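# Shift a rope-tied hoop onto the other post

## Task

Using the three arms, which can only pull on the ropes running from the hoop to a metal block on each bench (no gripper can reach the hoop or the peg directly), transfer the hoop from the post it is on to the other post. It must end lying flat and encircling the loose peg that stands on that post, and the peg must still be upright. At no moment, hanging included, may the hoop drop more than slightly below the top of the lower of the two posts. Finish by opening the grippers and moving the arms away; the hoop must stay in place without any robot supporting it. Arm bases in the scene frame (metres, heading in degrees counter-clockwise from +x): arm1 x=+0.14 y=+1.40 z=+0.95 heading -93; arm2 x=-1.17 y=-0.78 z=+1.04 heading +30; arm3 x=+1.19 y=-0.75 z=+1.05 heading +148.

## Robot and tools

SETUP. Three identical i2rt Big YAM arms, arm1, arm2 and arm3, each with six revolute joints, a two-finger gripper and a wrist camera. Two fixed room cameras, cam_low and cam_top, are not attached to any arm. Each arm grabs a metal block on its bench; the blocks are tied by rope to the hoop, so the hoop is moved only by pulling and slackening ropes. The hand reaches roughly 1.0 m from the joint1 axis. With joints 1 and 6 at 0 and the hand level and forward, the wrist camera sits above the hand looking toward the fingertips.

FRAME. One shared scene frame, origin on the floor, +z up, metres. Base positions and headings are listed in the task. The hand point is midway between the fingertips; hand z is the finger pointing direction, hand y is the opening direction. No tool takes Cartesian targets; all motion is by joint angles.

execute_actions. Arguments: actions (a list holding exactly one action, or empty) and cameras (optional list from arm1_cam_wrist, arm2_cam_wrist, arm3_cam_wrist, cam_low, cam_top, all; omitted, null or ["all"] gives every camera, [] gives none). The single action is an object keyed by arm name; under each arm is a joints object mapping joint names to absolute targets (not offsets): joint1_rad, joint2_rad, joint3_rad, joint4_rad, joint5_rad, joint6_rad in radians and gripper_m in metres. Each arm gets its own object; include only the joints you want to set. Ranges: joint1_rad -2.879 to 2.879 (rotation about the base, positive counter-clockwise seen from above, 0 extends along the base heading); joint2_rad 0 to 3.141 (shoulder, 0 has the upper arm pointing back about level, increasing lifts it up then forward); joint3_rad 0 to 3.019 (elbow, 0 fully folded, increasing opens); joint4_rad -1.692 to 1.57 (wrist pitch, positive tilts fingers up); joint5_rad -1.57 to 1.57 (sideways wrist swing, positive toward the arm's right); joint6_rad -2.094 to 2.094 (hand roll, positive clockwise viewed from behind the hand); gripper_m 0 to 0.093 (fingertip gap). Completion tolerances: ±0.045, ±0.14, ±0.09, ±0.055, ±0.03, ±0.035 rad and ±0.003 m respectively. Example: {"arm1": {"joints": {"gripper_m": 0.05}}, "arm2": {"joints": {"joint1_rad": 0.3}}}. All motions in a call begin together but may finish at different times; joints move at different speeds, so the hand may sweep a wide path. An unknown key or out-of-range number rejects the whole call and nothing moves. Omitted joints or arms may still be driving toward earlier targets.

wait: seconds, 0 to 10. Commands nothing; returns the same state and images as an empty action.

zoom_image: camera (one name) and region [x0, y0, x1, y1] in pixels of that camera's most recent full image, origin top-left, at most 504 by 504. Wrist images are 504x504 fisheye; cam_low and cam_top are 672x504.

finished_scene: scene (integer). Ends the current scene irreversibly and reports success; call it only after release and retreat, once the hoop rests on its own. Replying with no tool call also ends things.

RESULT LINES. Each result gives per-arm state including joint_positions, plus images in the order given by the pictures line. joint_status tells how each commanded joint ended: off_target (stopped short and may keep pushing), contact_stop or time_out (target dropped, holds where it stopped; after time_out a joint may keep a target within 0.375, 0.375, 0.113, 0.225, 0.075, 0.3 rad of its position for joints 1 to 6 and keep pushing, listed in on_its_own), not_followed (a self/inter-arm collision check blocked that arm's joint targets; the gripper part still runs, and the blocked targets may be retried on later actions). on_its_own covers what the call did not command; its "held at" value is the target being held, not the current angle. To relieve a pushing joint, command its reported position. Tiny target changes may not move a joint, and a joint bearing a load may sag. If a result reports a stop, later motion and finish calls in the same reply are skipped.

CAUTIONS. The arms do not stop on contact and can push hard. A hard press between two arms fails the task; a hard hit may too. The collision check can be late and ignores fingers, gripper housings and wrist cameras, and no line reports arm-to-arm contact. Objects may occasionally get nudged by outside forces. Never let anything leave the work area or reach the floor; keep the hoop above the lower post's top throughout, and keep the peg upright. Avoid drops, slips and slams. Sustained loads heat motors: MOTOR HOT appears from 85 °C; at 100 °C that arm goes limp and falls (OVER-TEMPERATURE FAULT, with limit_stop_at_motor_heat in joint_status; resend targets afterwards). The simulation keeps running while you compose a reply, with robots holding the last command, so keep loaded holds short.

Each tool is called after "Call:" as name([rows], argument=value, ...), one row to a line, values as JSON.

## Session

Call:
execute_actions(actions=[])

Scene clock: 0.00 s.
Motor temperatures (°C, as the motors report them): arm1=[23 26 26 24 23 27] | arm2=[26 24 24 26 26 27] | arm3=[24 26 24 26 24 25]
arm1.joint_positions: joint1_rad=+0.638 joint2_rad=+0.238 joint3_rad=+1.622 joint4_rad=-1.515 joint5_rad=-0.055 joint6_rad=-0.387 gripper_m=+0.094
arm1.joint_status: not commanded
arm1.hand: x=+0.1404 y=+1.4203 z=+1.5812 quat_wxyz=(-0.523, -0.201, -0.725, +0.400) (m; scene frame)
arm2.joint_positions: joint1_rad=-0.809 joint2_rad=+0.517 joint3_rad=+1.393 joint4_rad=-1.151 joint5_rad=-0.090 joint6_rad=-0.582 gripper_m=+0.095
arm2.joint_status: not commanded
arm2.hand: x=-0.9590 y=-0.8304 z=+1.6425 quat_wxyz=(-0.559, +0.143, -0.787, +0.220) (m; scene frame)
arm3.joint_positions: joint1_rad=+0.318 joint2_rad=+0.555 joint3_rad=+1.682 joint4_rad=-1.323 joint5_rad=-0.250 joint6_rad=+0.180 gripper_m=+0.095
arm3.joint_status: not commanded
arm3.hand: x=+1.0477 y=-0.7506 z=+1.7318 quat_wxyz=(+0.079, +0.764, -0.088, -0.634) (m; scene frame)
pictures: arm1_cam_wrist, arm2_cam_wrist, arm3_cam_wrist, cam_low, cam_top
Images, in order (width x height): arm1_cam_wrist 504x504, arm2_cam_wrist 504x504, arm3_cam_wrist 504x504, cam_low 672x504, cam_top 672x504.

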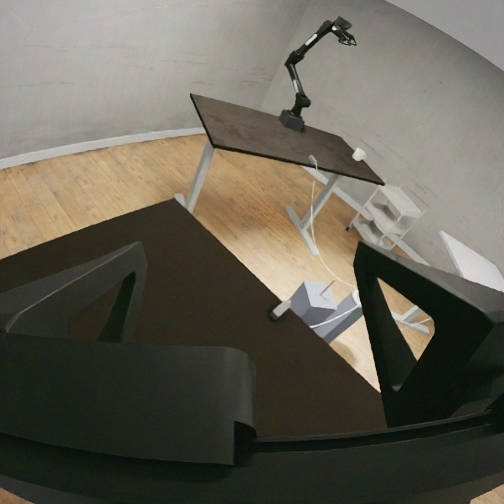

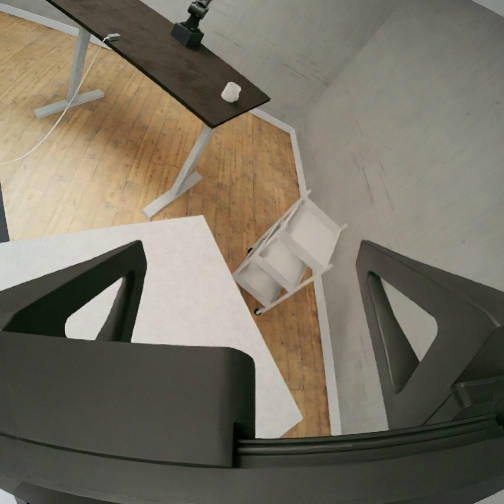

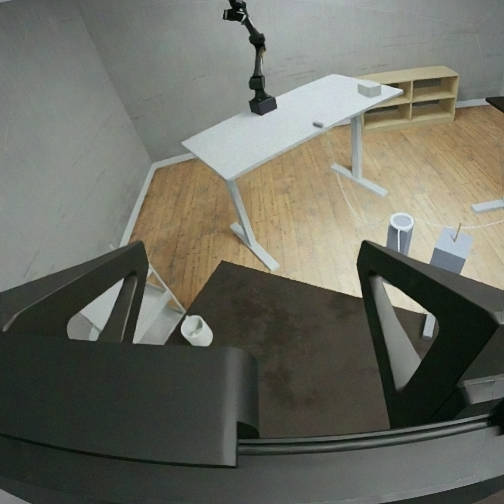

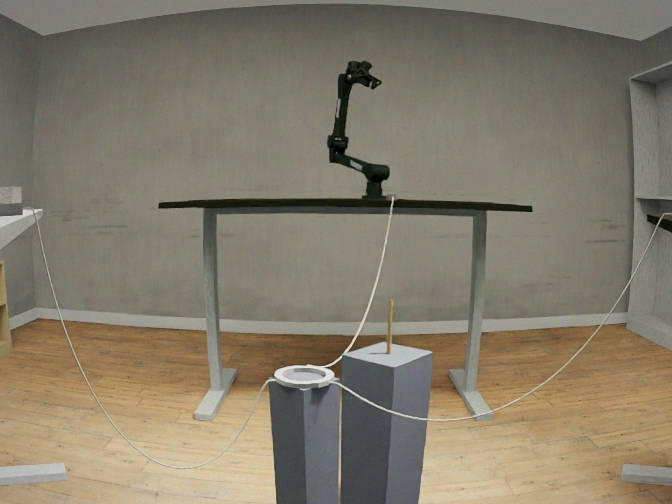

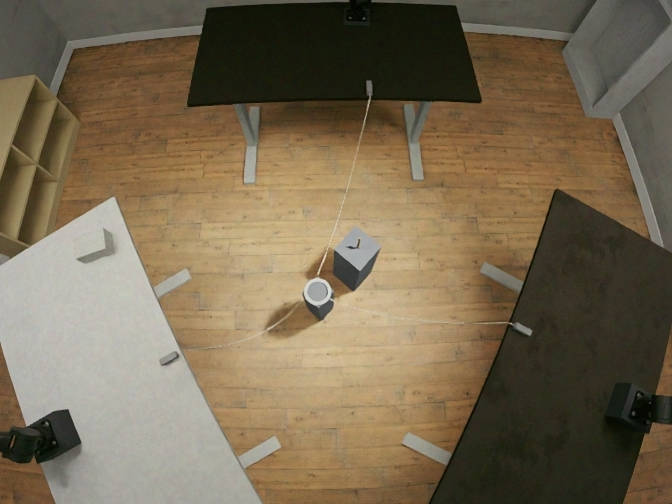

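Call:
execute_actions([
  {"arm1":{"joints":{"joint1_rad":0.1,"joint2_rad":1.6,"joint3_rad":1.54,"joint4_rad":-1.5,"joint5_rad":0,"joint6_rad":0}},"arm2":{"joints":{"joint1_rad":0,"joint2_rad":1.8,"joint3_rad":1.7,"joint4_rad":-1.45,"joint5_rad":0,"joint6_rad":0}},"arm3":{"joints":{"joint1_rad":-0.13,"joint2_rad":1.7,"joint3_rad":1.4,"joint4_rad":-1.25,"joint5_rad":0,"joint6_rad":0}}},
])

Scene clock: 3.67 s.
Motor temperatures (°C, as the motors report them): arm1=[23 26 26 24 23 27] | arm2=[26 24 24 26 26 27] | arm3=[24 26 25 26 24 25]
arm1.joint_positions: joint1_rad=+0.102 joint2_rad=+1.609 joint3_rad=+1.532 joint4_rad=-1.502 joint5_rad=-0.004 joint6_rad=-0.012 gripper_m=+0.094
arm1.joint_status: all done
arm1.hand: x=+0.1674 y=+0.9199 z=+1.1837 quat_wxyz=(+0.003, -0.683, -0.731, -0.003) (m; scene frame)
arm2.joint_positions: joint1_rad=+0.007 joint2_rad=+1.793 joint3_rad=+1.689 joint4_rad=-1.434 joint5_rad=+0.001 joint6_rad=-0.011 gripper_m=+0.095
arm2.joint_status: all done
arm2.hand: x=-0.6812 y=-0.5031 z=+1.2372 quat_wxyz=(-0.012, +0.266, -0.964, -0.006) (m; scene frame)
arm3.joint_positions: joint1_rad=-0.131 joint2_rad=+1.707 joint3_rad=+1.382 joint4_rad=-1.259 joint5_rad=-0.001 joint6_rad=+0.009 gripper_m=+0.095
arm3.joint_status: all done
arm3.hand: x=+0.8038 y=-0.4278 z=+1.1731 quat_wxyz=(+0.008, +0.939, -0.345, +0.005) (m; scene frame)
pictures: arm1_cam_wrist, arm2_cam_wrist, arm3_cam_wrist, cam_low, cam_top
Images, in order (width x height): arm1_cam_wrist 504x504, arm2_cam_wrist 504x504, arm3_cam_wrist 504x504, cam_low 672x504, cam_top 672x504.

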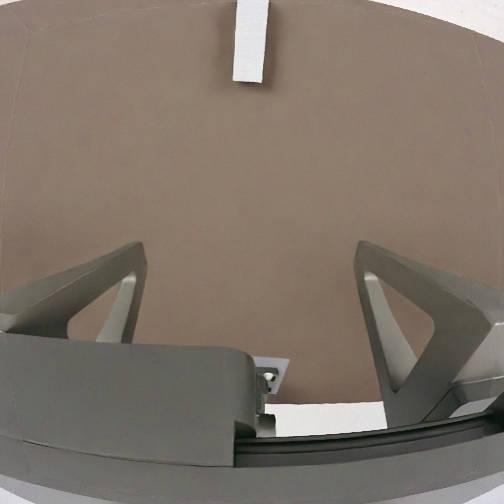

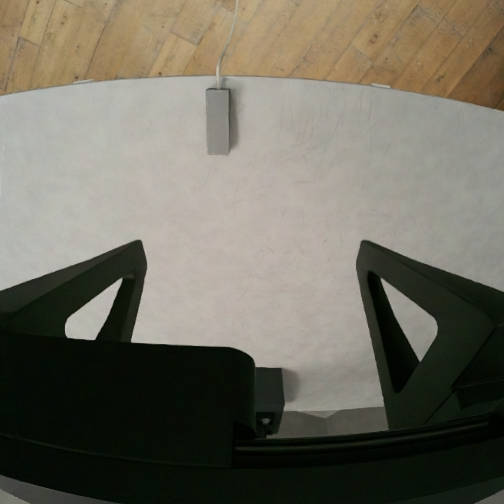

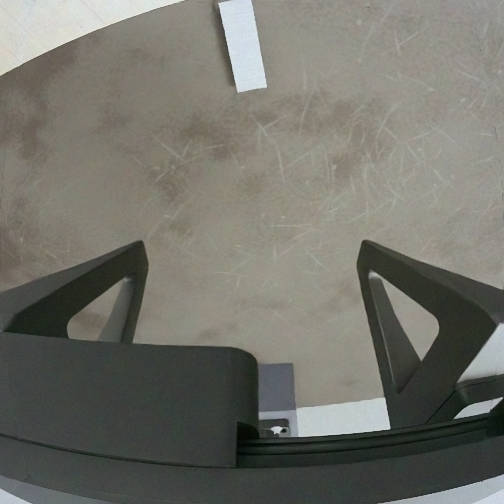

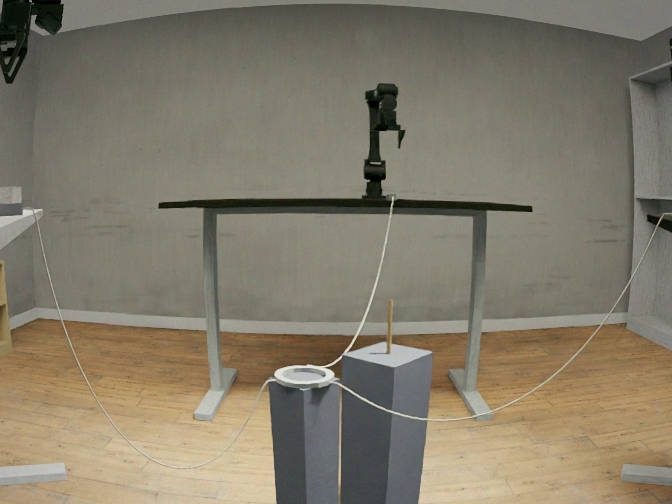

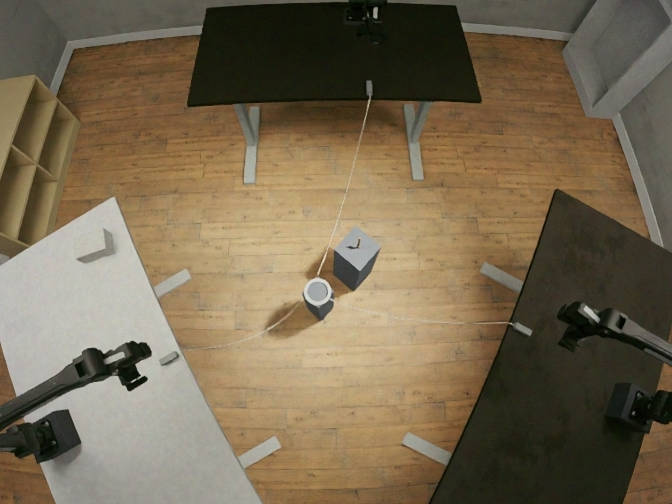

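Call:
execute_actions([
  {"arm1":{"joints":{"joint2_rad":1.97,"joint3_rad":1.72,"joint4_rad":-1.31}},"arm2":{"joints":{"joint1_rad":0.06,"joint2_rad":1.96,"joint3_rad":1.72,"joint4_rad":-1.31,"joint6_rad":0.05}},"arm3":{"joints":{"joint1_rad":-0.115,"joint2_rad":1.97,"joint3_rad":1.73,"joint4_rad":-1.32,"joint6_rad":-0.15}}},
])

Scene clock: 6.07 s.
Motor temperatures (°C, as the motors report them): arm1=[23 26 26 24 23 27] | arm2=[26 24 25 26 26 27] | arm3=[24 26 25 26 24 25]
arm1.joint_positions: joint1_rad=+0.102 joint2_rad=+1.982 joint3_rad=+1.691 joint4_rad=-1.317 joint5_rad=-0.004 joint6_rad=-0.012 gripper_m=+0.094
arm1.joint_status: all done
arm1.hand: x=+0.1730 y=+0.8108 z=+1.0475 quat_wxyz=(+0.013, -0.683, -0.731, -0.013) (m; scene frame)
arm2.joint_positions: joint1_rad=+0.065 joint2_rad=+1.970 joint3_rad=+1.689 joint4_rad=-1.326 joint5_rad=+0.001 joint6_rad=+0.038 gripper_m=+0.095
arm2.joint_status: all done
arm2.hand: x=-0.6738 y=-0.4590 z=+1.1393 quat_wxyz=(+0.021, +0.270, -0.963, +0.003) (m; scene frame)
arm3.joint_positions: joint1_rad=-0.125 joint2_rad=+1.985 joint3_rad=+1.683 joint4_rad=-1.310 joint5_rad=-0.001 joint6_rad=-0.141 gripper_m=+0.095
arm3.joint_status: all done
arm3.hand: x=+0.7312 y=-0.3718 z=+1.1348 quat_wxyz=(+0.014, +0.962, -0.271, +0.018) (m; scene frame)
pictures: arm1_cam_wrist, arm2_cam_wrist, arm3_cam_wrist, cam_low, cam_top
Images, in order (width x height): arm1_cam_wrist 504x504, arm2_cam_wrist 504x504, arm3_cam_wrist 504x504, cam_low 672x504, cam_top 672x504.

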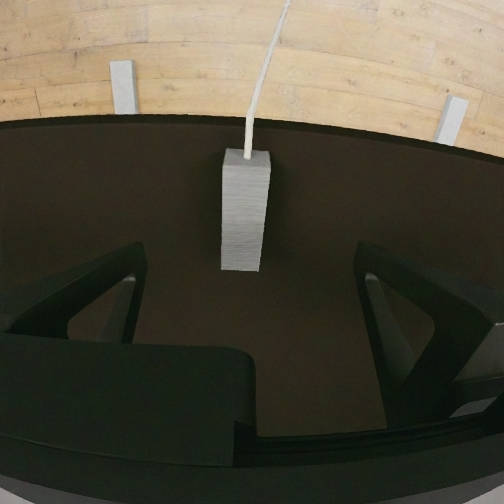

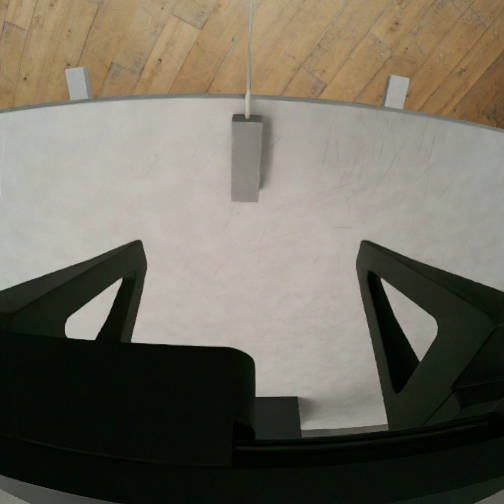

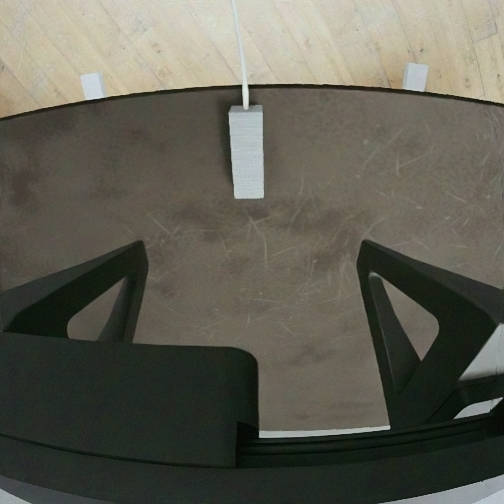

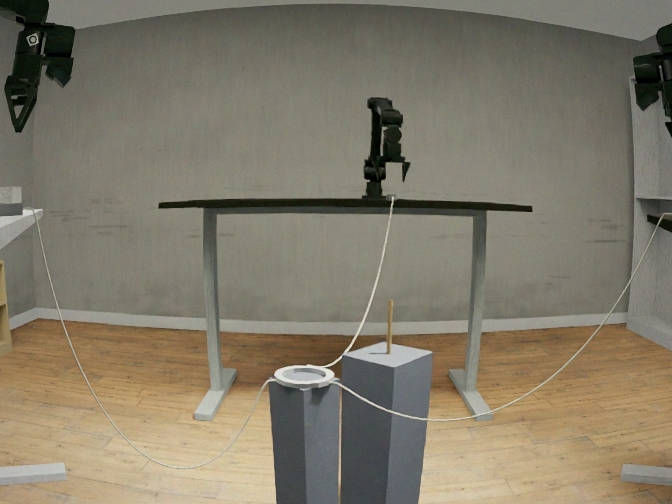

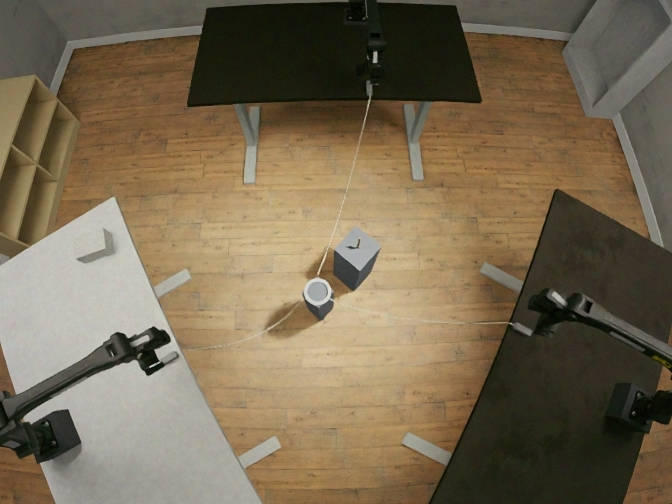

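Call:
execute_actions([
  {"arm1":{"joints":{"joint1_rad":0.112,"joint2_rad":1.91,"joint3_rad":1.49,"joint4_rad":-1.135}},"arm2":{"joints":{"joint2_rad":2.01,"joint3_rad":1.46,"joint4_rad":-0.97}},"arm3":{"joints":{"joint2_rad":2.03,"joint3_rad":1.48,"joint4_rad":-0.99}}},
], cameras=["arm1_cam_wrist","arm2_cam_wrist","arm3_cam_wrist","cam_low"])

Scene clock: 8.60 s.
Motor temperatures (°C, as the motors report them): arm1=[23 26 27 24 23 27] | arm2=[26 24 25 26 26 27] | arm3=[24 26 25 26 24 25]
arm1.joint_positions: joint1_rad=+0.104 joint2_rad=+1.912 joint3_rad=+1.488 joint4_rad=-1.147 joint5_rad=-0.004 joint6_rad=-0.012 gripper_m=+0.094
arm1.joint_status: all done
arm1.hand: x=+0.1719 y=+0.8422 z=+1.0142 quat_wxyz=(+0.000, -0.682, -0.731, +0.000) (m; scene frame)
arm2.joint_positions: joint1_rad=+0.065 joint2_rad=+2.002 joint3_rad=+1.460 joint4_rad=-0.988 joint5_rad=+0.001 joint6_rad=+0.038 gripper_m=+0.095
arm2.joint_status: all done
arm2.hand: x=-0.6834 y=-0.4645 z=+1.0413 quat_wxyz=(-0.016, +0.270, -0.963, -0.008) (m; scene frame)
arm3.joint_positions: joint1_rad=-0.125 joint2_rad=+2.047 joint3_rad=+1.463 joint4_rad=-1.003 joint5_rad=-0.001 joint6_rad=-0.141 gripper_m=+0.095
arm3.joint_status: all done
arm3.hand: x=+0.7465 y=-0.3858 z=+1.0239 quat_wxyz=(+0.008, +0.962, -0.271, +0.006) (m; scene frame)
pictures: arm1_cam_wrist, arm2_cam_wrist, arm3_cam_wrist, cam_low
Images, in order (width x height): arm1_cam_wrist 504x504, arm2_cam_wrist 504x504, arm3_cam_wrist 504x504, cam_low 672x504.

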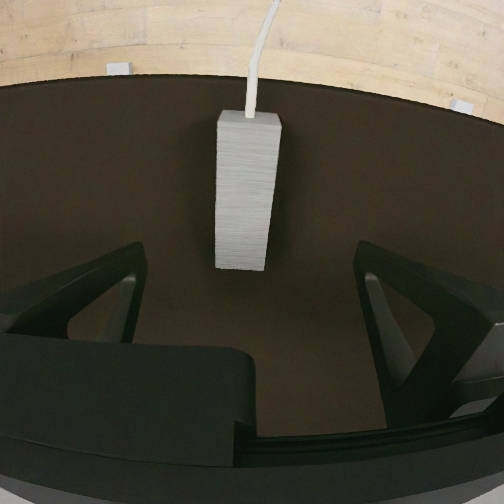

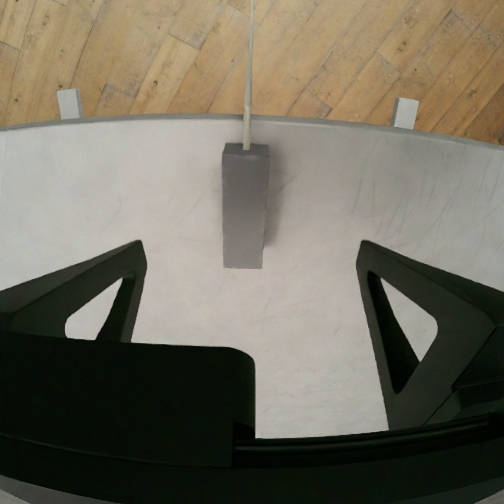

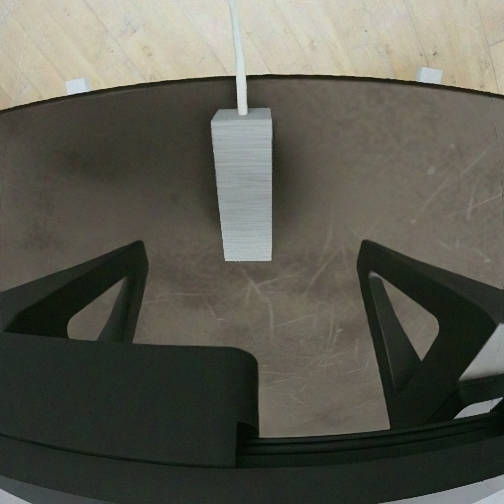

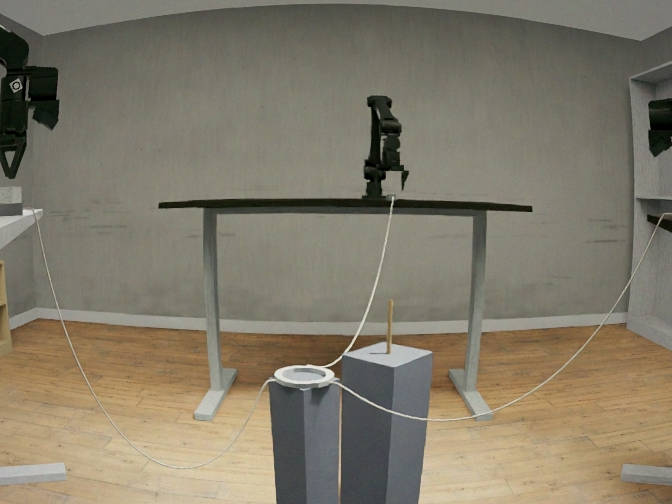

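Call:
execute_actions([
  {"arm1":{"joints":{"joint1_rad":0.125,"joint2_rad":1.965,"joint3_rad":1.443,"joint4_rad":-1.035}},"arm2":{"joints":{"joint1_rad":0.075,"joint2_rad":2.09,"joint3_rad":1.385,"joint4_rad":-0.82}},"arm3":{"joints":{"joint1_rad":-0.105,"joint2_rad":2.12,"joint3_rad":1.445,"joint4_rad":-0.865,"joint6_rad":-0.2}}},
], cameras=["arm1_cam_wrist","arm2_cam_wrist","arm3_cam_wrist","cam_low"])

Scene clock: 10.73 s.
Motor temperatures (°C, as the motors report them): arm1=[23 26 27 24 23 27] | arm2=[26 24 25 26 26 27] | arm3=[24 26 25 26 24 25]
arm1.joint_positions: joint1_rad=+0.124 joint2_rad=+1.962 joint3_rad=+1.446 joint4_rad=-1.045 joint5_rad=-0.001 joint6_rad=-0.011 gripper_m=+0.094
arm1.joint_status: all done
arm1.hand: x=+0.1830 y=+0.8400 z=+0.9728 quat_wxyz=(-0.003, -0.675, -0.738, +0.004) (m; scene frame)
arm2.joint_positions: joint1_rad=+0.066 joint2_rad=+2.084 joint3_rad=+1.386 joint4_rad=-0.838 joint5_rad=+0.001 joint6_rad=+0.038 gripper_m=+0.095
arm2.joint_status: all done
arm2.hand: x=-0.6935 y=-0.4698 z=+0.9737 quat_wxyz=(-0.013, +0.271, -0.963, -0.008) (m; scene frame)
arm3.joint_positions: joint1_rad=-0.110 joint2_rad=+2.122 joint3_rad=+1.439 joint4_rad=-0.876 joint5_rad=+0.001 joint6_rad=-0.190 gripper_m=+0.095
arm3.joint_status: all done
arm3.hand: x=+0.7356 y=-0.3887 z=+0.9752 quat_wxyz=(+0.002, +0.971, -0.239, -0.007) (m; scene frame)
pictures: arm1_cam_wrist, arm2_cam_wrist, arm3_cam_wrist, cam_low
Images, in order (width x height): arm1_cam_wrist 504x504, arm2_cam_wrist 504x504, arm3_cam_wrist 504x504, cam_low 672x504.

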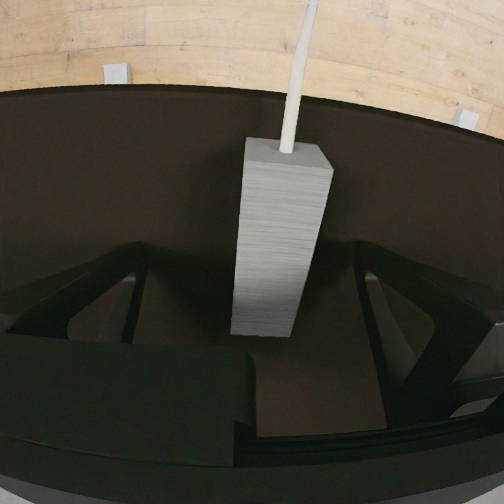

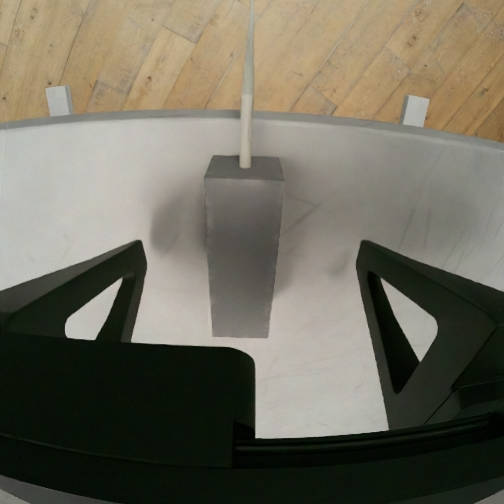

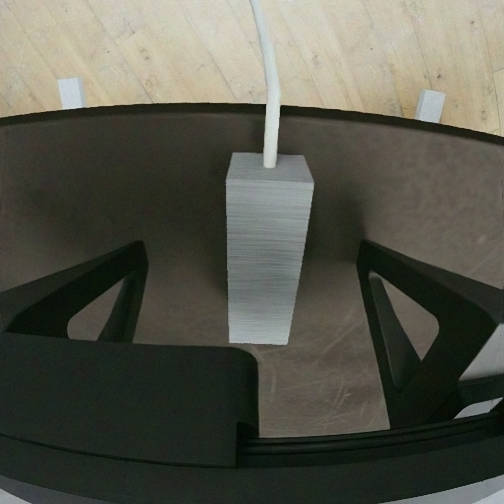

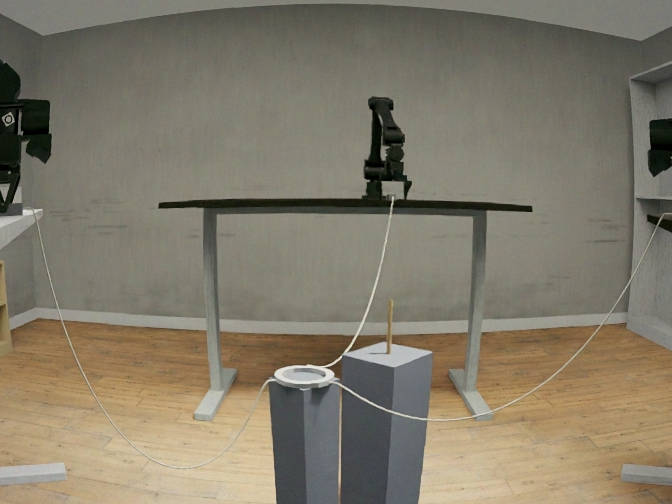

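Call:
execute_actions([
  {"arm1":{"joints":{"joint1_rad":0.1,"joint2_rad":2.005,"joint4_rad":-1.0,"joint6_rad":0.07}},"arm2":{"joints":{"joint2_rad":2.135,"joint4_rad":-0.79}},"arm3":{"joints":{"joint1_rad":-0.125,"joint2_rad":2.16,"joint4_rad":-0.83}}},
], cameras=["arm1_cam_wrist","arm2_cam_wrist","arm3_cam_wrist"])

Scene clock: 11.90 s.
Motor temperatures (°C, as the motors report them): arm1=[23 26 27 24 23 27] | arm2=[26 24 25 26 26 27] | arm3=[24 26 26 26 24 25]
arm1.joint_positions: joint1_rad=+0.113 joint2_rad=+1.964 joint3_rad=+1.446 joint4_rad=-1.012 joint5_rad=-0.001 joint6_rad=+0.058 gripper_m=+0.094
arm1.joint_status: all done
arm1.hand: x=+0.1773 y=+0.8316 z=+0.9718 quat_wxyz=(-0.014, -0.704, -0.710, +0.015) (m; scene frame)
arm2.joint_positions: joint1_rad=+0.066 joint2_rad=+2.099 joint3_rad=+1.386 joint4_rad=-0.804 joint5_rad=+0.000 joint6_rad=+0.040 gripper_m=+0.095
arm2.joint_status: all done
arm2.hand: x=-0.6892 y=-0.4668 z=+0.9659 quat_wxyz=(-0.022, +0.270, -0.963, -0.011) (m; scene frame)
arm3.joint_positions: joint1_rad=-0.112 joint2_rad=+2.124 joint3_rad=+1.439 joint4_rad=-0.851 joint5_rad=+0.002 joint6_rad=-0.190 gripper_m=+0.095
arm3.joint_status: all done
arm3.hand: x=+0.7319 y=-0.3842 z=+0.9740 quat_wxyz=(-0.003, +0.971, -0.240, -0.017) (m; scene frame)
pictures: arm1_cam_wrist, arm2_cam_wrist, arm3_cam_wrist
Images, in order (width x height): arm1_cam_wrist 504x504, arm2_cam_wrist 504x504, arm3_cam_wrist 504x504.

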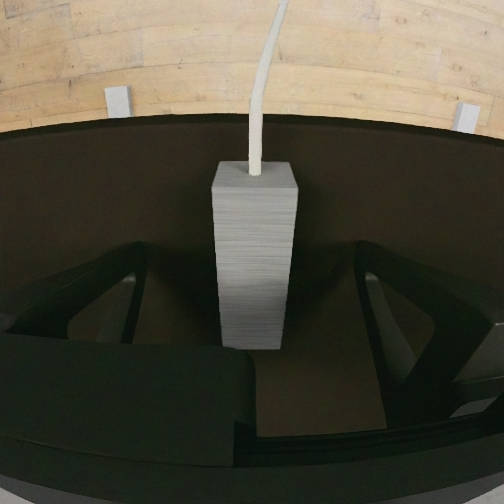

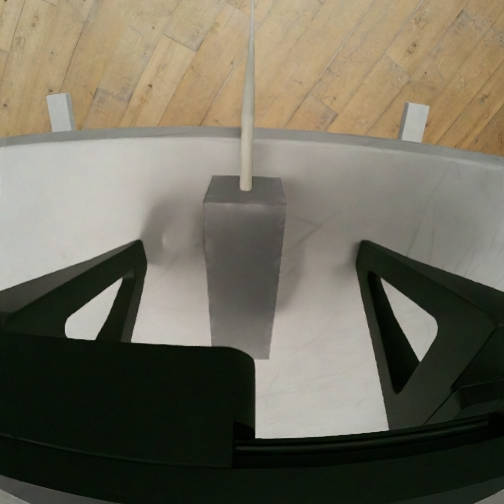

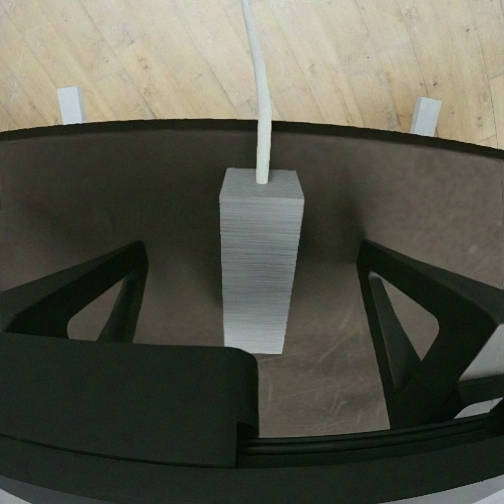

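Call:
execute_actions([
  {"arm1":{"joints":{"joint3_rad":1.398}},"arm2":{"joints":{"joint3_rad":1.338}},"arm3":{"joints":{"joint3_rad":1.4}}},
], cameras=["arm1_cam_wrist","arm2_cam_wrist","arm3_cam_wrist"])

Scene clock: 12.77 s.
Motor temperatures (°C, as the motors report them): arm1=[23 26 27 24 23 27] | arm2=[26 24 25 26 26 27] | arm3=[24 26 26 26 24 25]
arm1.joint_positions: joint1_rad=+0.113 joint2_rad=+1.961 joint3_rad=+1.437 joint4_rad=-1.000 joint5_rad=+0.000 joint6_rad=+0.059 gripper_m=+0.094
arm1.joint_status: all done
arm1.hand: x=+0.1771 y=+0.8325 z=+0.9705 quat_wxyz=(-0.016, -0.704, -0.710, +0.017) (m; scene frame)
arm2.joint_positions: joint1_rad=+0.066 joint2_rad=+2.099 joint3_rad=+1.380 joint4_rad=-0.799 joint5_rad=+0.000 joint6_rad=+0.040 gripper_m=+0.095
arm2.joint_status: all done
arm2.hand: x=-0.6902 y=-0.4675 z=+0.9645 quat_wxyz=(-0.022, +0.270, -0.963, -0.011) (m; scene frame)
arm3.joint_positions: joint1_rad=-0.112 joint2_rad=+2.122 joint3_rad=+1.429 joint4_rad=-0.839 joint5_rad=+0.003 joint6_rad=-0.194 gripper_m=+0.095
arm3.joint_status: all done
arm3.hand: x=+0.7334 y=-0.3850 z=+0.9723 quat_wxyz=(-0.005, +0.971, -0.239, -0.018) (m; scene frame)
pictures: arm1_cam_wrist, arm2_cam_wrist, arm3_cam_wrist
Images, in order (width x height): arm1_cam_wrist 504x504, arm2_cam_wrist 504x504, arm3_cam_wrist 504x504.

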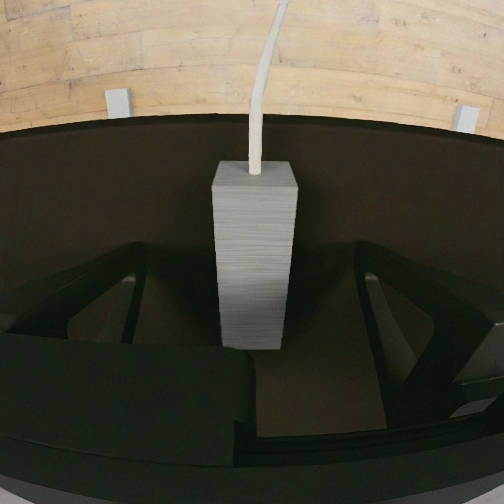

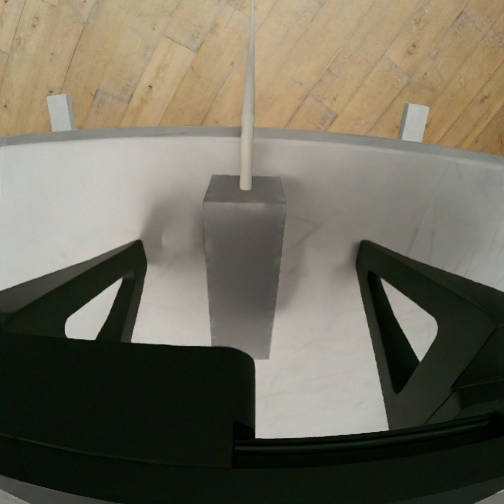

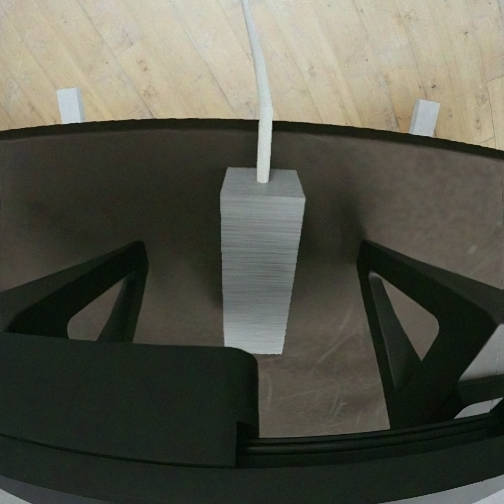

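Probably already on the table. Close.

Call:
execute_actions([
  {"arm1":{"joints":{"joint2_rad":1.955,"joint3_rad":1.45,"gripper_m":0.01}},"arm2":{"joints":{"joint2_rad":2.09,"joint3_rad":1.39,"gripper_m":0.01}},"arm3":{"joints":{"joint2_rad":2.115,"joint3_rad":1.44,"gripper_m":0.01}}},
], cameras=["arm1_cam_wrist","arm2_cam_wrist","arm3_cam_wrist","cam_low","cam_top"])

Call:
zoom_image(camera="cam_top", region=[280,210,400,330])

Call:
zoom_image(camera="cam_low", region=[250,280,450,430])

Scene clock: 14.03 s.
Motor temperatures (°C, as the motors report them): arm1=[23 26 27 24 23 27] | arm2=[26 24 25 26 26 27] | arm3=[24 26 26 26 24 25]
arm1.joint_positions: joint1_rad=+0.100 joint2_rad=+1.958 joint3_rad=+1.437 joint4_rad=-1.000 joint5_rad=+0.004 joint6_rad=+0.060 gripper_m=+0.024
arm1.joint_status: gripper_m off_target (ended at +0.024, target +0.010); the others done
arm1.hand: x=+0.1688 y=+0.8317 z=+0.9720 quat_wxyz=(-0.016, -0.709, -0.705, +0.019) (m; scene frame)
arm2.joint_positions: joint1_rad=+0.067 joint2_rad=+2.096 joint3_rad=+1.380 joint4_rad=-0.799 joint5_rad=+0.001 joint6_rad=+0.040 gripper_m=+0.025
arm2.joint_status: gripper_m off_target (ended at +0.025, target +0.010); the others done
arm2.hand: x=-0.6902 y=-0.4666 z=+0.9660 quat_wxyz=(-0.024, +0.270, -0.962, -0.011) (m; scene frame)
arm3.joint_positions: joint1_rad=-0.125 joint2_rad=+2.120 joint3_rad=+1.429 joint4_rad=-0.836 joint5_rad=+0.004 joint6_rad=-0.195 gripper_m=+0.025
arm3.joint_status: gripper_m off_target (ended at +0.025, target +0.010); the others done
arm3.hand: x=+0.7377 y=-0.3780 z=+0.9733 quat_wxyz=(-0.006, +0.969, -0.245, -0.020) (m; scene frame)
pictures: arm1_cam_wrist, arm2_cam_wrist, arm3_cam_wrist, cam_low, cam_top
Images, in order (width x height): arm1_cam_wrist 504x504, arm2_cam_wrist 504x504, arm3_cam_wrist 504x504, cam_low 672x504, cam_top 672x504.

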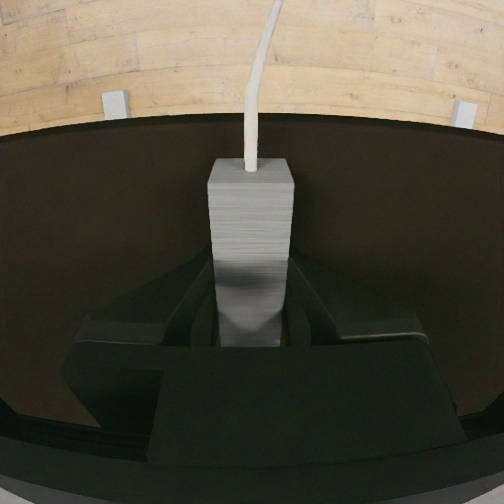

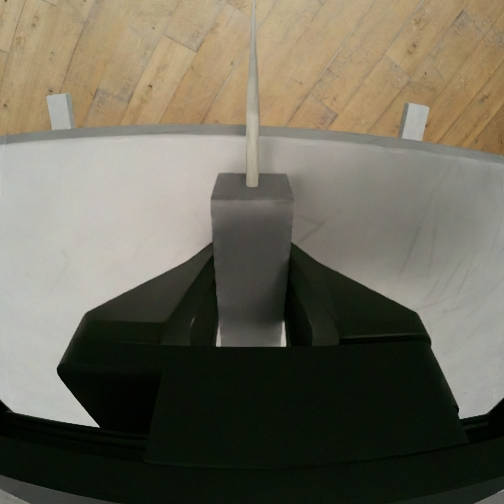

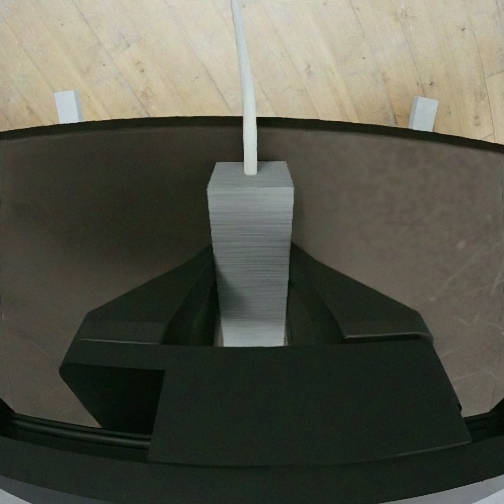

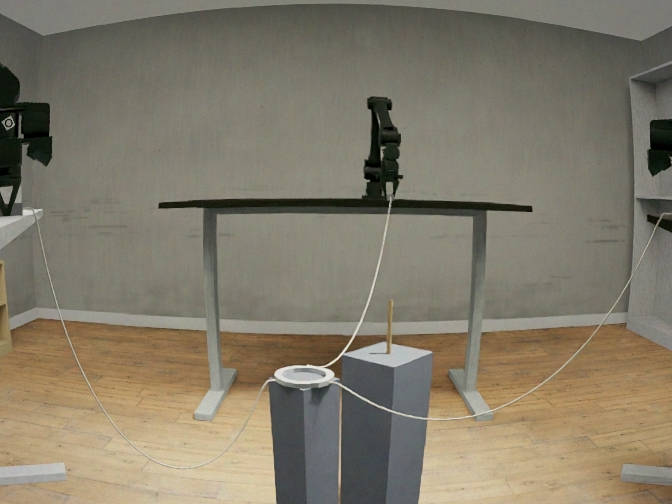

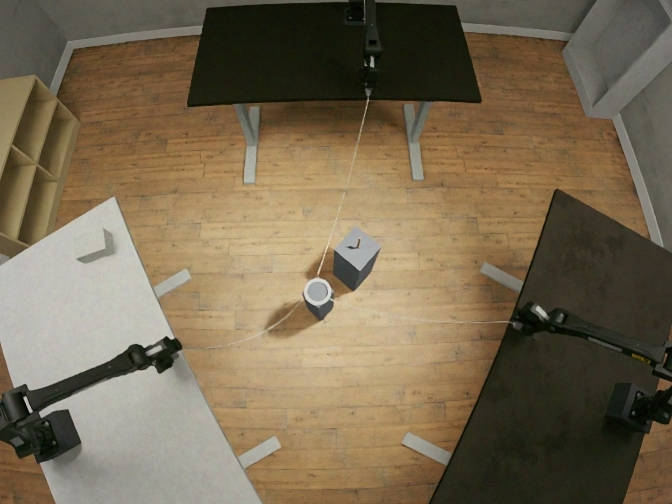

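Region (280, 210, 400, 330) of cam_top's 672x504 image, scaled by 4.200, with more detail than that image has.

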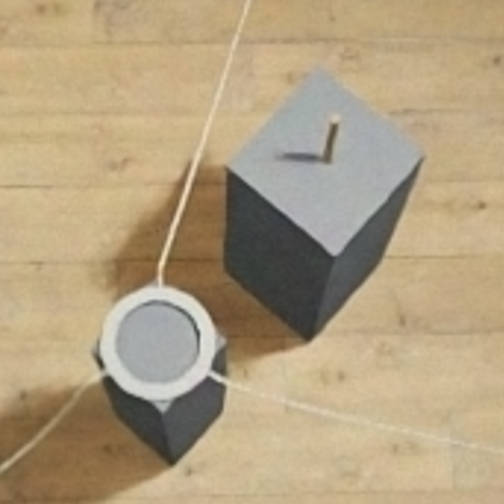

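Region (250, 280, 450, 430) of cam_low's 672x504 image, scaled by 2.520, with more detail than that image has; it fills the top 378 rows of this view, and the rest is white.

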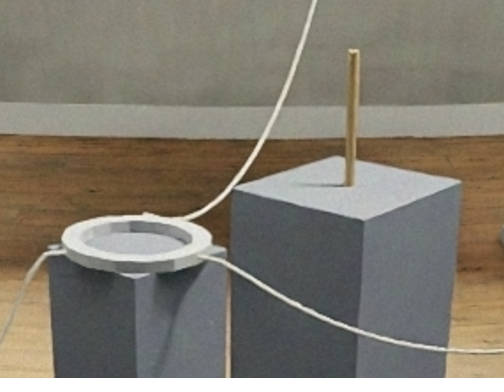

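Call:
execute_actions([
  {"arm1":{"joints":{"joint3_rad":1.75,"joint4_rad":-1.3}},"arm2":{"joints":{"joint2_rad":1.8,"joint3_rad":1.3,"joint4_rad":-1.0}},"arm3":{"joints":{"joint2_rad":1.9,"joint4_rad":-1.1}}},
], cameras=["cam_low"])

Call:
execute_actions([
  {"arm1":{"joints":{"joint1_rad":-0.335,"joint2_rad":2.1,"joint3_rad":1.99,"joint4_rad":-1.42,"joint6_rad":-0.39}},"arm2":{"joints":{"joint1_rad":0.15,"joint2_rad":1.4,"joint3_rad":0.97,"joint4_rad":-1.1,"joint6_rad":0.15}},"arm3":{"joints":{"joint1_rad":0.213,"joint6_rad":0.18}}},
], cameras=["cam_low","cam_top"])

Scene clock: 17.77 s.
Motor temperatures (°C, as the motors report them): arm1=[23 27 27 24 23 27] | arm2=[26 25 25 26 26 27] | arm3=[24 26 26 26 24 25]
arm1.joint_positions: joint1_rad=+0.100 joint2_rad=+1.963 joint3_rad=+1.707 joint4_rad=-1.291 joint5_rad=+0.004 joint6_rad=+0.060 gripper_m=+0.024
arm1.joint_status: all done
arm1.hand: x=+0.1711 y=+0.7980 z=+1.0646 quat_wxyz=(-0.007, -0.709, -0.705, +0.011) (m; scene frame)
arm2.joint_positions: joint1_rad=+0.067 joint2_rad=+1.787 joint3_rad=+1.287 joint4_rad=-0.985 joint5_rad=+0.001 joint6_rad=+0.040 gripper_m=+0.025
arm2.joint_status: all done
arm2.hand: x=-0.7280 y=-0.4929 z=+1.0961 quat_wxyz=(-0.038, +0.270, -0.962, -0.015) (m; scene frame)
arm3.joint_positions: joint1_rad=-0.125 joint2_rad=+1.900 joint3_rad=+1.420 joint4_rad=-1.089 joint5_rad=+0.002 joint6_rad=-0.195 gripper_m=+0.025
arm3.joint_status: all done
arm3.hand: x=+0.7648 y=-0.3993 z=+1.0888 quat_wxyz=(+0.003, +0.970, -0.245, -0.001) (m; scene frame)
pictures: cam_low
Images, in order (width x height): cam_low 672x504.

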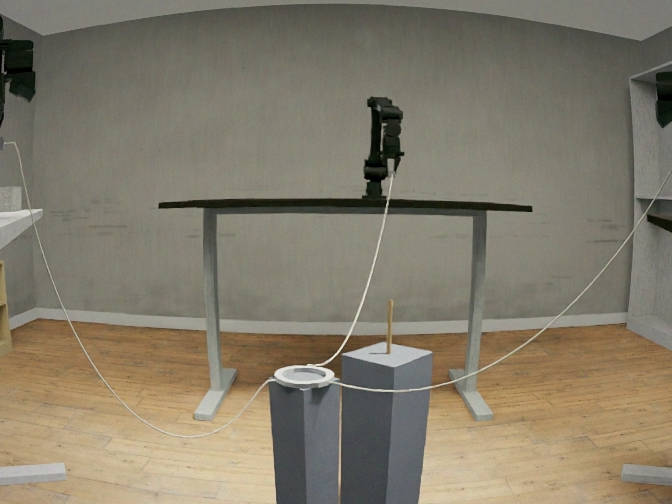

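Scene clock: 19.67 s.
Motor temperatures (°C, as the motors report them): arm1=[23 27 28 24 23 27] | arm2=[26 25 25 26 26 27] | arm3=[24 26 26 26 24 25]
arm1.joint_positions: joint1_rad=-0.333 joint2_rad=+2.126 joint3_rad=+1.936 joint4_rad=-1.410 joint5_rad=+0.002 joint6_rad=-0.379 gripper_m=+0.024
arm1.joint_status: all done
arm1.hand: x=-0.1009 y=+0.8011 z=+1.0522 quat_wxyz=(+0.008, -0.707, -0.707, -0.011) (m; scene frame)
arm2.joint_positions: joint1_rad=+0.158 joint2_rad=+1.397 joint3_rad=+0.976 joint4_rad=-1.089 joint5_rad=+0.000 joint6_rad=+0.138 gripper_m=+0.025
arm2.joint_status: all done
arm2.hand: x=-0.8641 y=-0.5416 z=+1.1530 quat_wxyz=(-0.024, +0.267, -0.963, -0.015) (m; scene frame)
arm3.joint_positions: joint1_rad=+0.209 joint2_rad=+1.900 joint3_rad=+1.420 joint4_rad=-1.089 joint5_rad=-0.001 joint6_rad=+0.171 gripper_m=+0.025
arm3.joint_status: all done
arm3.hand: x=+0.6734 y=-0.5575 z=+1.0905 quat_wxyz=(+0.005, +0.966, -0.260, -0.002) (m; scene frame)
pictures: cam_low, cam_top
Images, in order (width x height): cam_low 672x504, cam_top 672x504.

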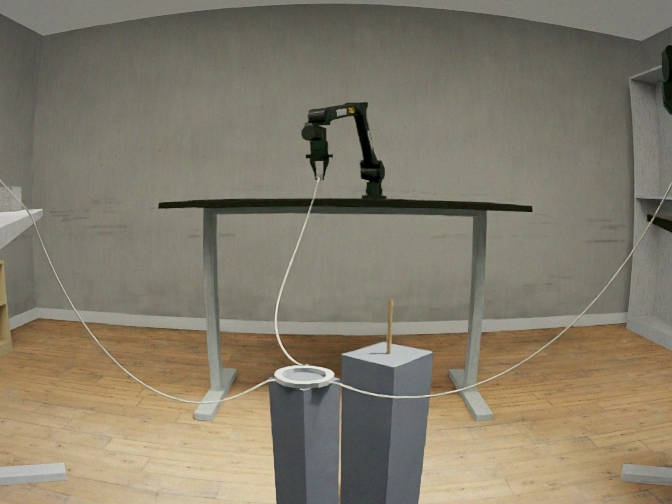

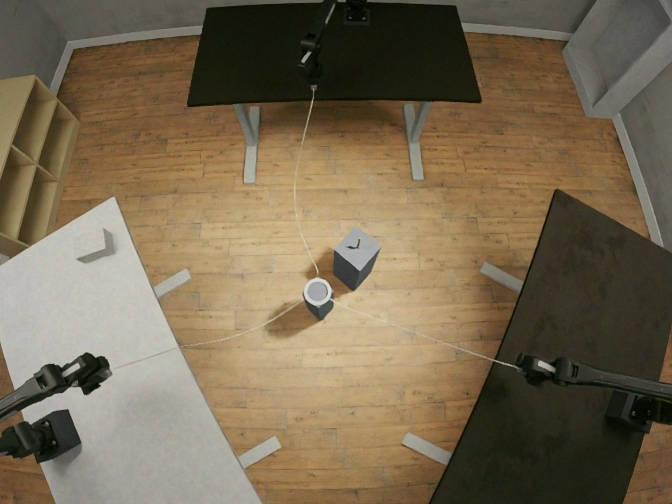

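Call:
execute_actions([
  {"arm1":{"joints":{"joint1_rad":-0.365,"joint2_rad":1.955,"joint3_rad":1.89,"joint4_rad":-1.48,"joint6_rad":-0.42}},"arm2":{"joints":{"joint1_rad":0.17,"joint2_rad":1.1,"joint3_rad":0.79,"joint4_rad":-1.24}},"arm3":{"joints":{"joint1_rad":0.235,"joint2_rad":1.718,"joint3_rad":1.345,"joint4_rad":-1.2}}},
], cameras=["cam_low","cam_top"])

Scene clock: 21.67 s.
Motor temperatures (°C, as the motors report them): arm1=[23 27 28 24 23 27] | arm2=[26 25 25 26 26 27] | arm3=[24 27 26 26 24 25]
arm1.joint_positions: joint1_rad=-0.366 joint2_rad=+1.956 joint3_rad=+1.885 joint4_rad=-1.473 joint5_rad=+0.002 joint6_rad=-0.409 gripper_m=+0.024
arm1.joint_status: all done
arm1.hand: x=-0.1072 y=+0.8391 z=+1.1365 quat_wxyz=(-0.003, -0.708, -0.706, +0.014) (m; scene frame)
arm2.joint_positions: joint1_rad=+0.161 joint2_rad=+1.099 joint3_rad=+0.787 joint4_rad=-1.228 joint5_rad=+0.000 joint6_rad=+0.138 gripper_m=+0.025
arm2.joint_status: all done
arm2.hand: x=-0.9468 y=-0.6073 z=+1.1754 quat_wxyz=(-0.011, +0.269, -0.963, -0.009) (m; scene frame)
arm3.joint_positions: joint1_rad=+0.229 joint2_rad=+1.726 joint3_rad=+1.320 joint4_rad=-1.191 joint5_rad=-0.001 joint6_rad=+0.171 gripper_m=+0.025
arm3.joint_status: all done
arm3.hand: x=+0.7228 y=-0.5857 z=+1.1437 quat_wxyz=(+0.006, +0.968, -0.251, +0.012) (m; scene frame)
pictures: cam_low, cam_top
Images, in order (width x height): cam_low 672x504, cam_top 672x504.

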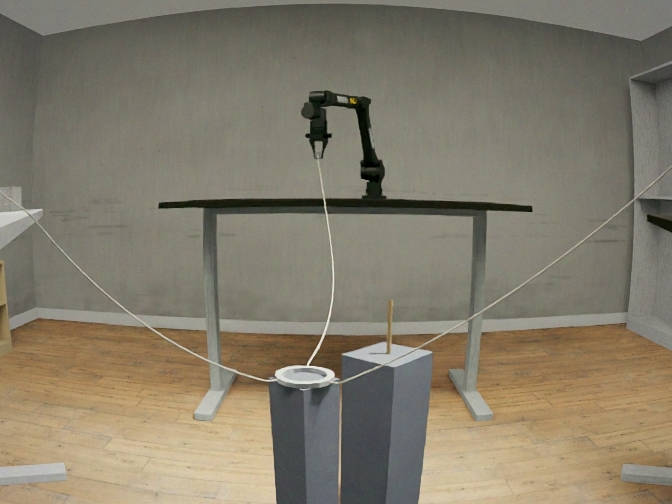

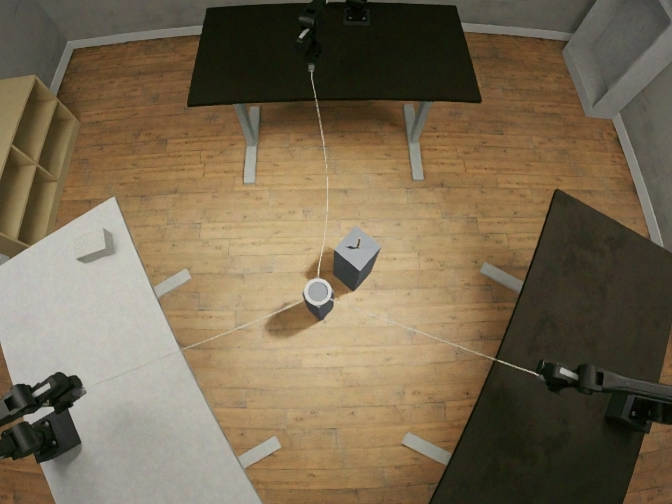

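Call:
execute_actions([
  {"arm1":{"joints":{"joint1_rad":-0.41,"joint2_rad":1.8,"joint3_rad":1.91,"joint4_rad":-1.6,"joint6_rad":-0.46}},"arm2":{"joints":{"joint1_rad":0.21,"joint2_rad":1.01,"joint3_rad":0.89,"joint4_rad":-1.43,"joint6_rad":0.2}},"arm3":{"joints":{"joint1_rad":0.255,"joint2_rad":1.58,"joint3_rad":1.37,"joint4_rad":-1.35,"joint6_rad":0.22}}},
], cameras=["cam_low","cam_top"])

Scene clock: 24.50 s.
Motor temperatures (°C, as the motors report them): arm1=[23 27 28 24 23 27] | arm2=[26 24 26 26 26 27] | arm3=[24 27 26 26 24 25]
arm1.joint_positions: joint1_rad=-0.410 joint2_rad=+1.808 joint3_rad=+1.885 joint4_rad=-1.590 joint5_rad=+0.001 joint6_rad=-0.450 gripper_m=+0.024
arm1.joint_status: all done
arm1.hand: x=-0.1124 y=+0.8891 z=+1.2202 quat_wxyz=(-0.008, -0.709, -0.704, +0.029) (m; scene frame)
arm2.joint_positions: joint1_rad=+0.205 joint2_rad=+1.019 joint3_rad=+0.830 joint4_rad=-1.411 joint5_rad=+0.000 joint6_rad=+0.188 gripper_m=+0.025
arm2.joint_status: all done
arm2.hand: x=-0.9784 y=-0.6193 z=+1.2111 quat_wxyz=(+0.017, +0.266, -0.964, +0.004) (m; scene frame)
arm3.joint_positions: joint1_rad=+0.247 joint2_rad=+1.587 joint3_rad=+1.328 joint4_rad=-1.336 joint5_rad=-0.001 joint6_rad=+0.211 gripper_m=+0.025
arm3.joint_status: all done
arm3.hand: x=+0.7514 y=-0.6037 z=+1.2105 quat_wxyz=(+0.006, +0.965, -0.261, +0.011) (m; scene frame)
pictures: cam_low, cam_top
Images, in order (width x height): cam_low 672x504, cam_top 672x504.

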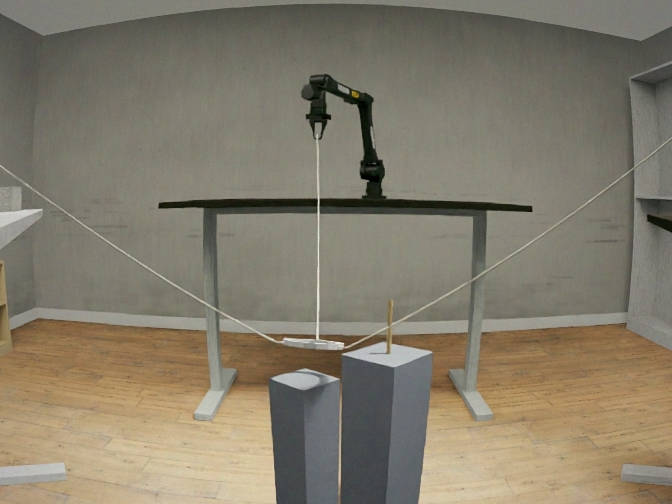

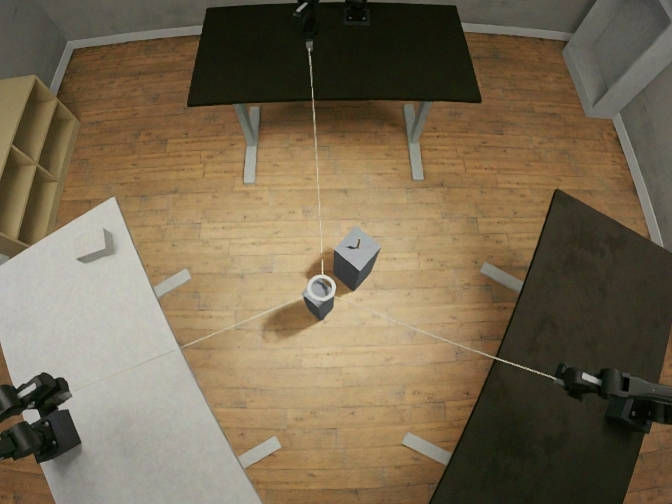

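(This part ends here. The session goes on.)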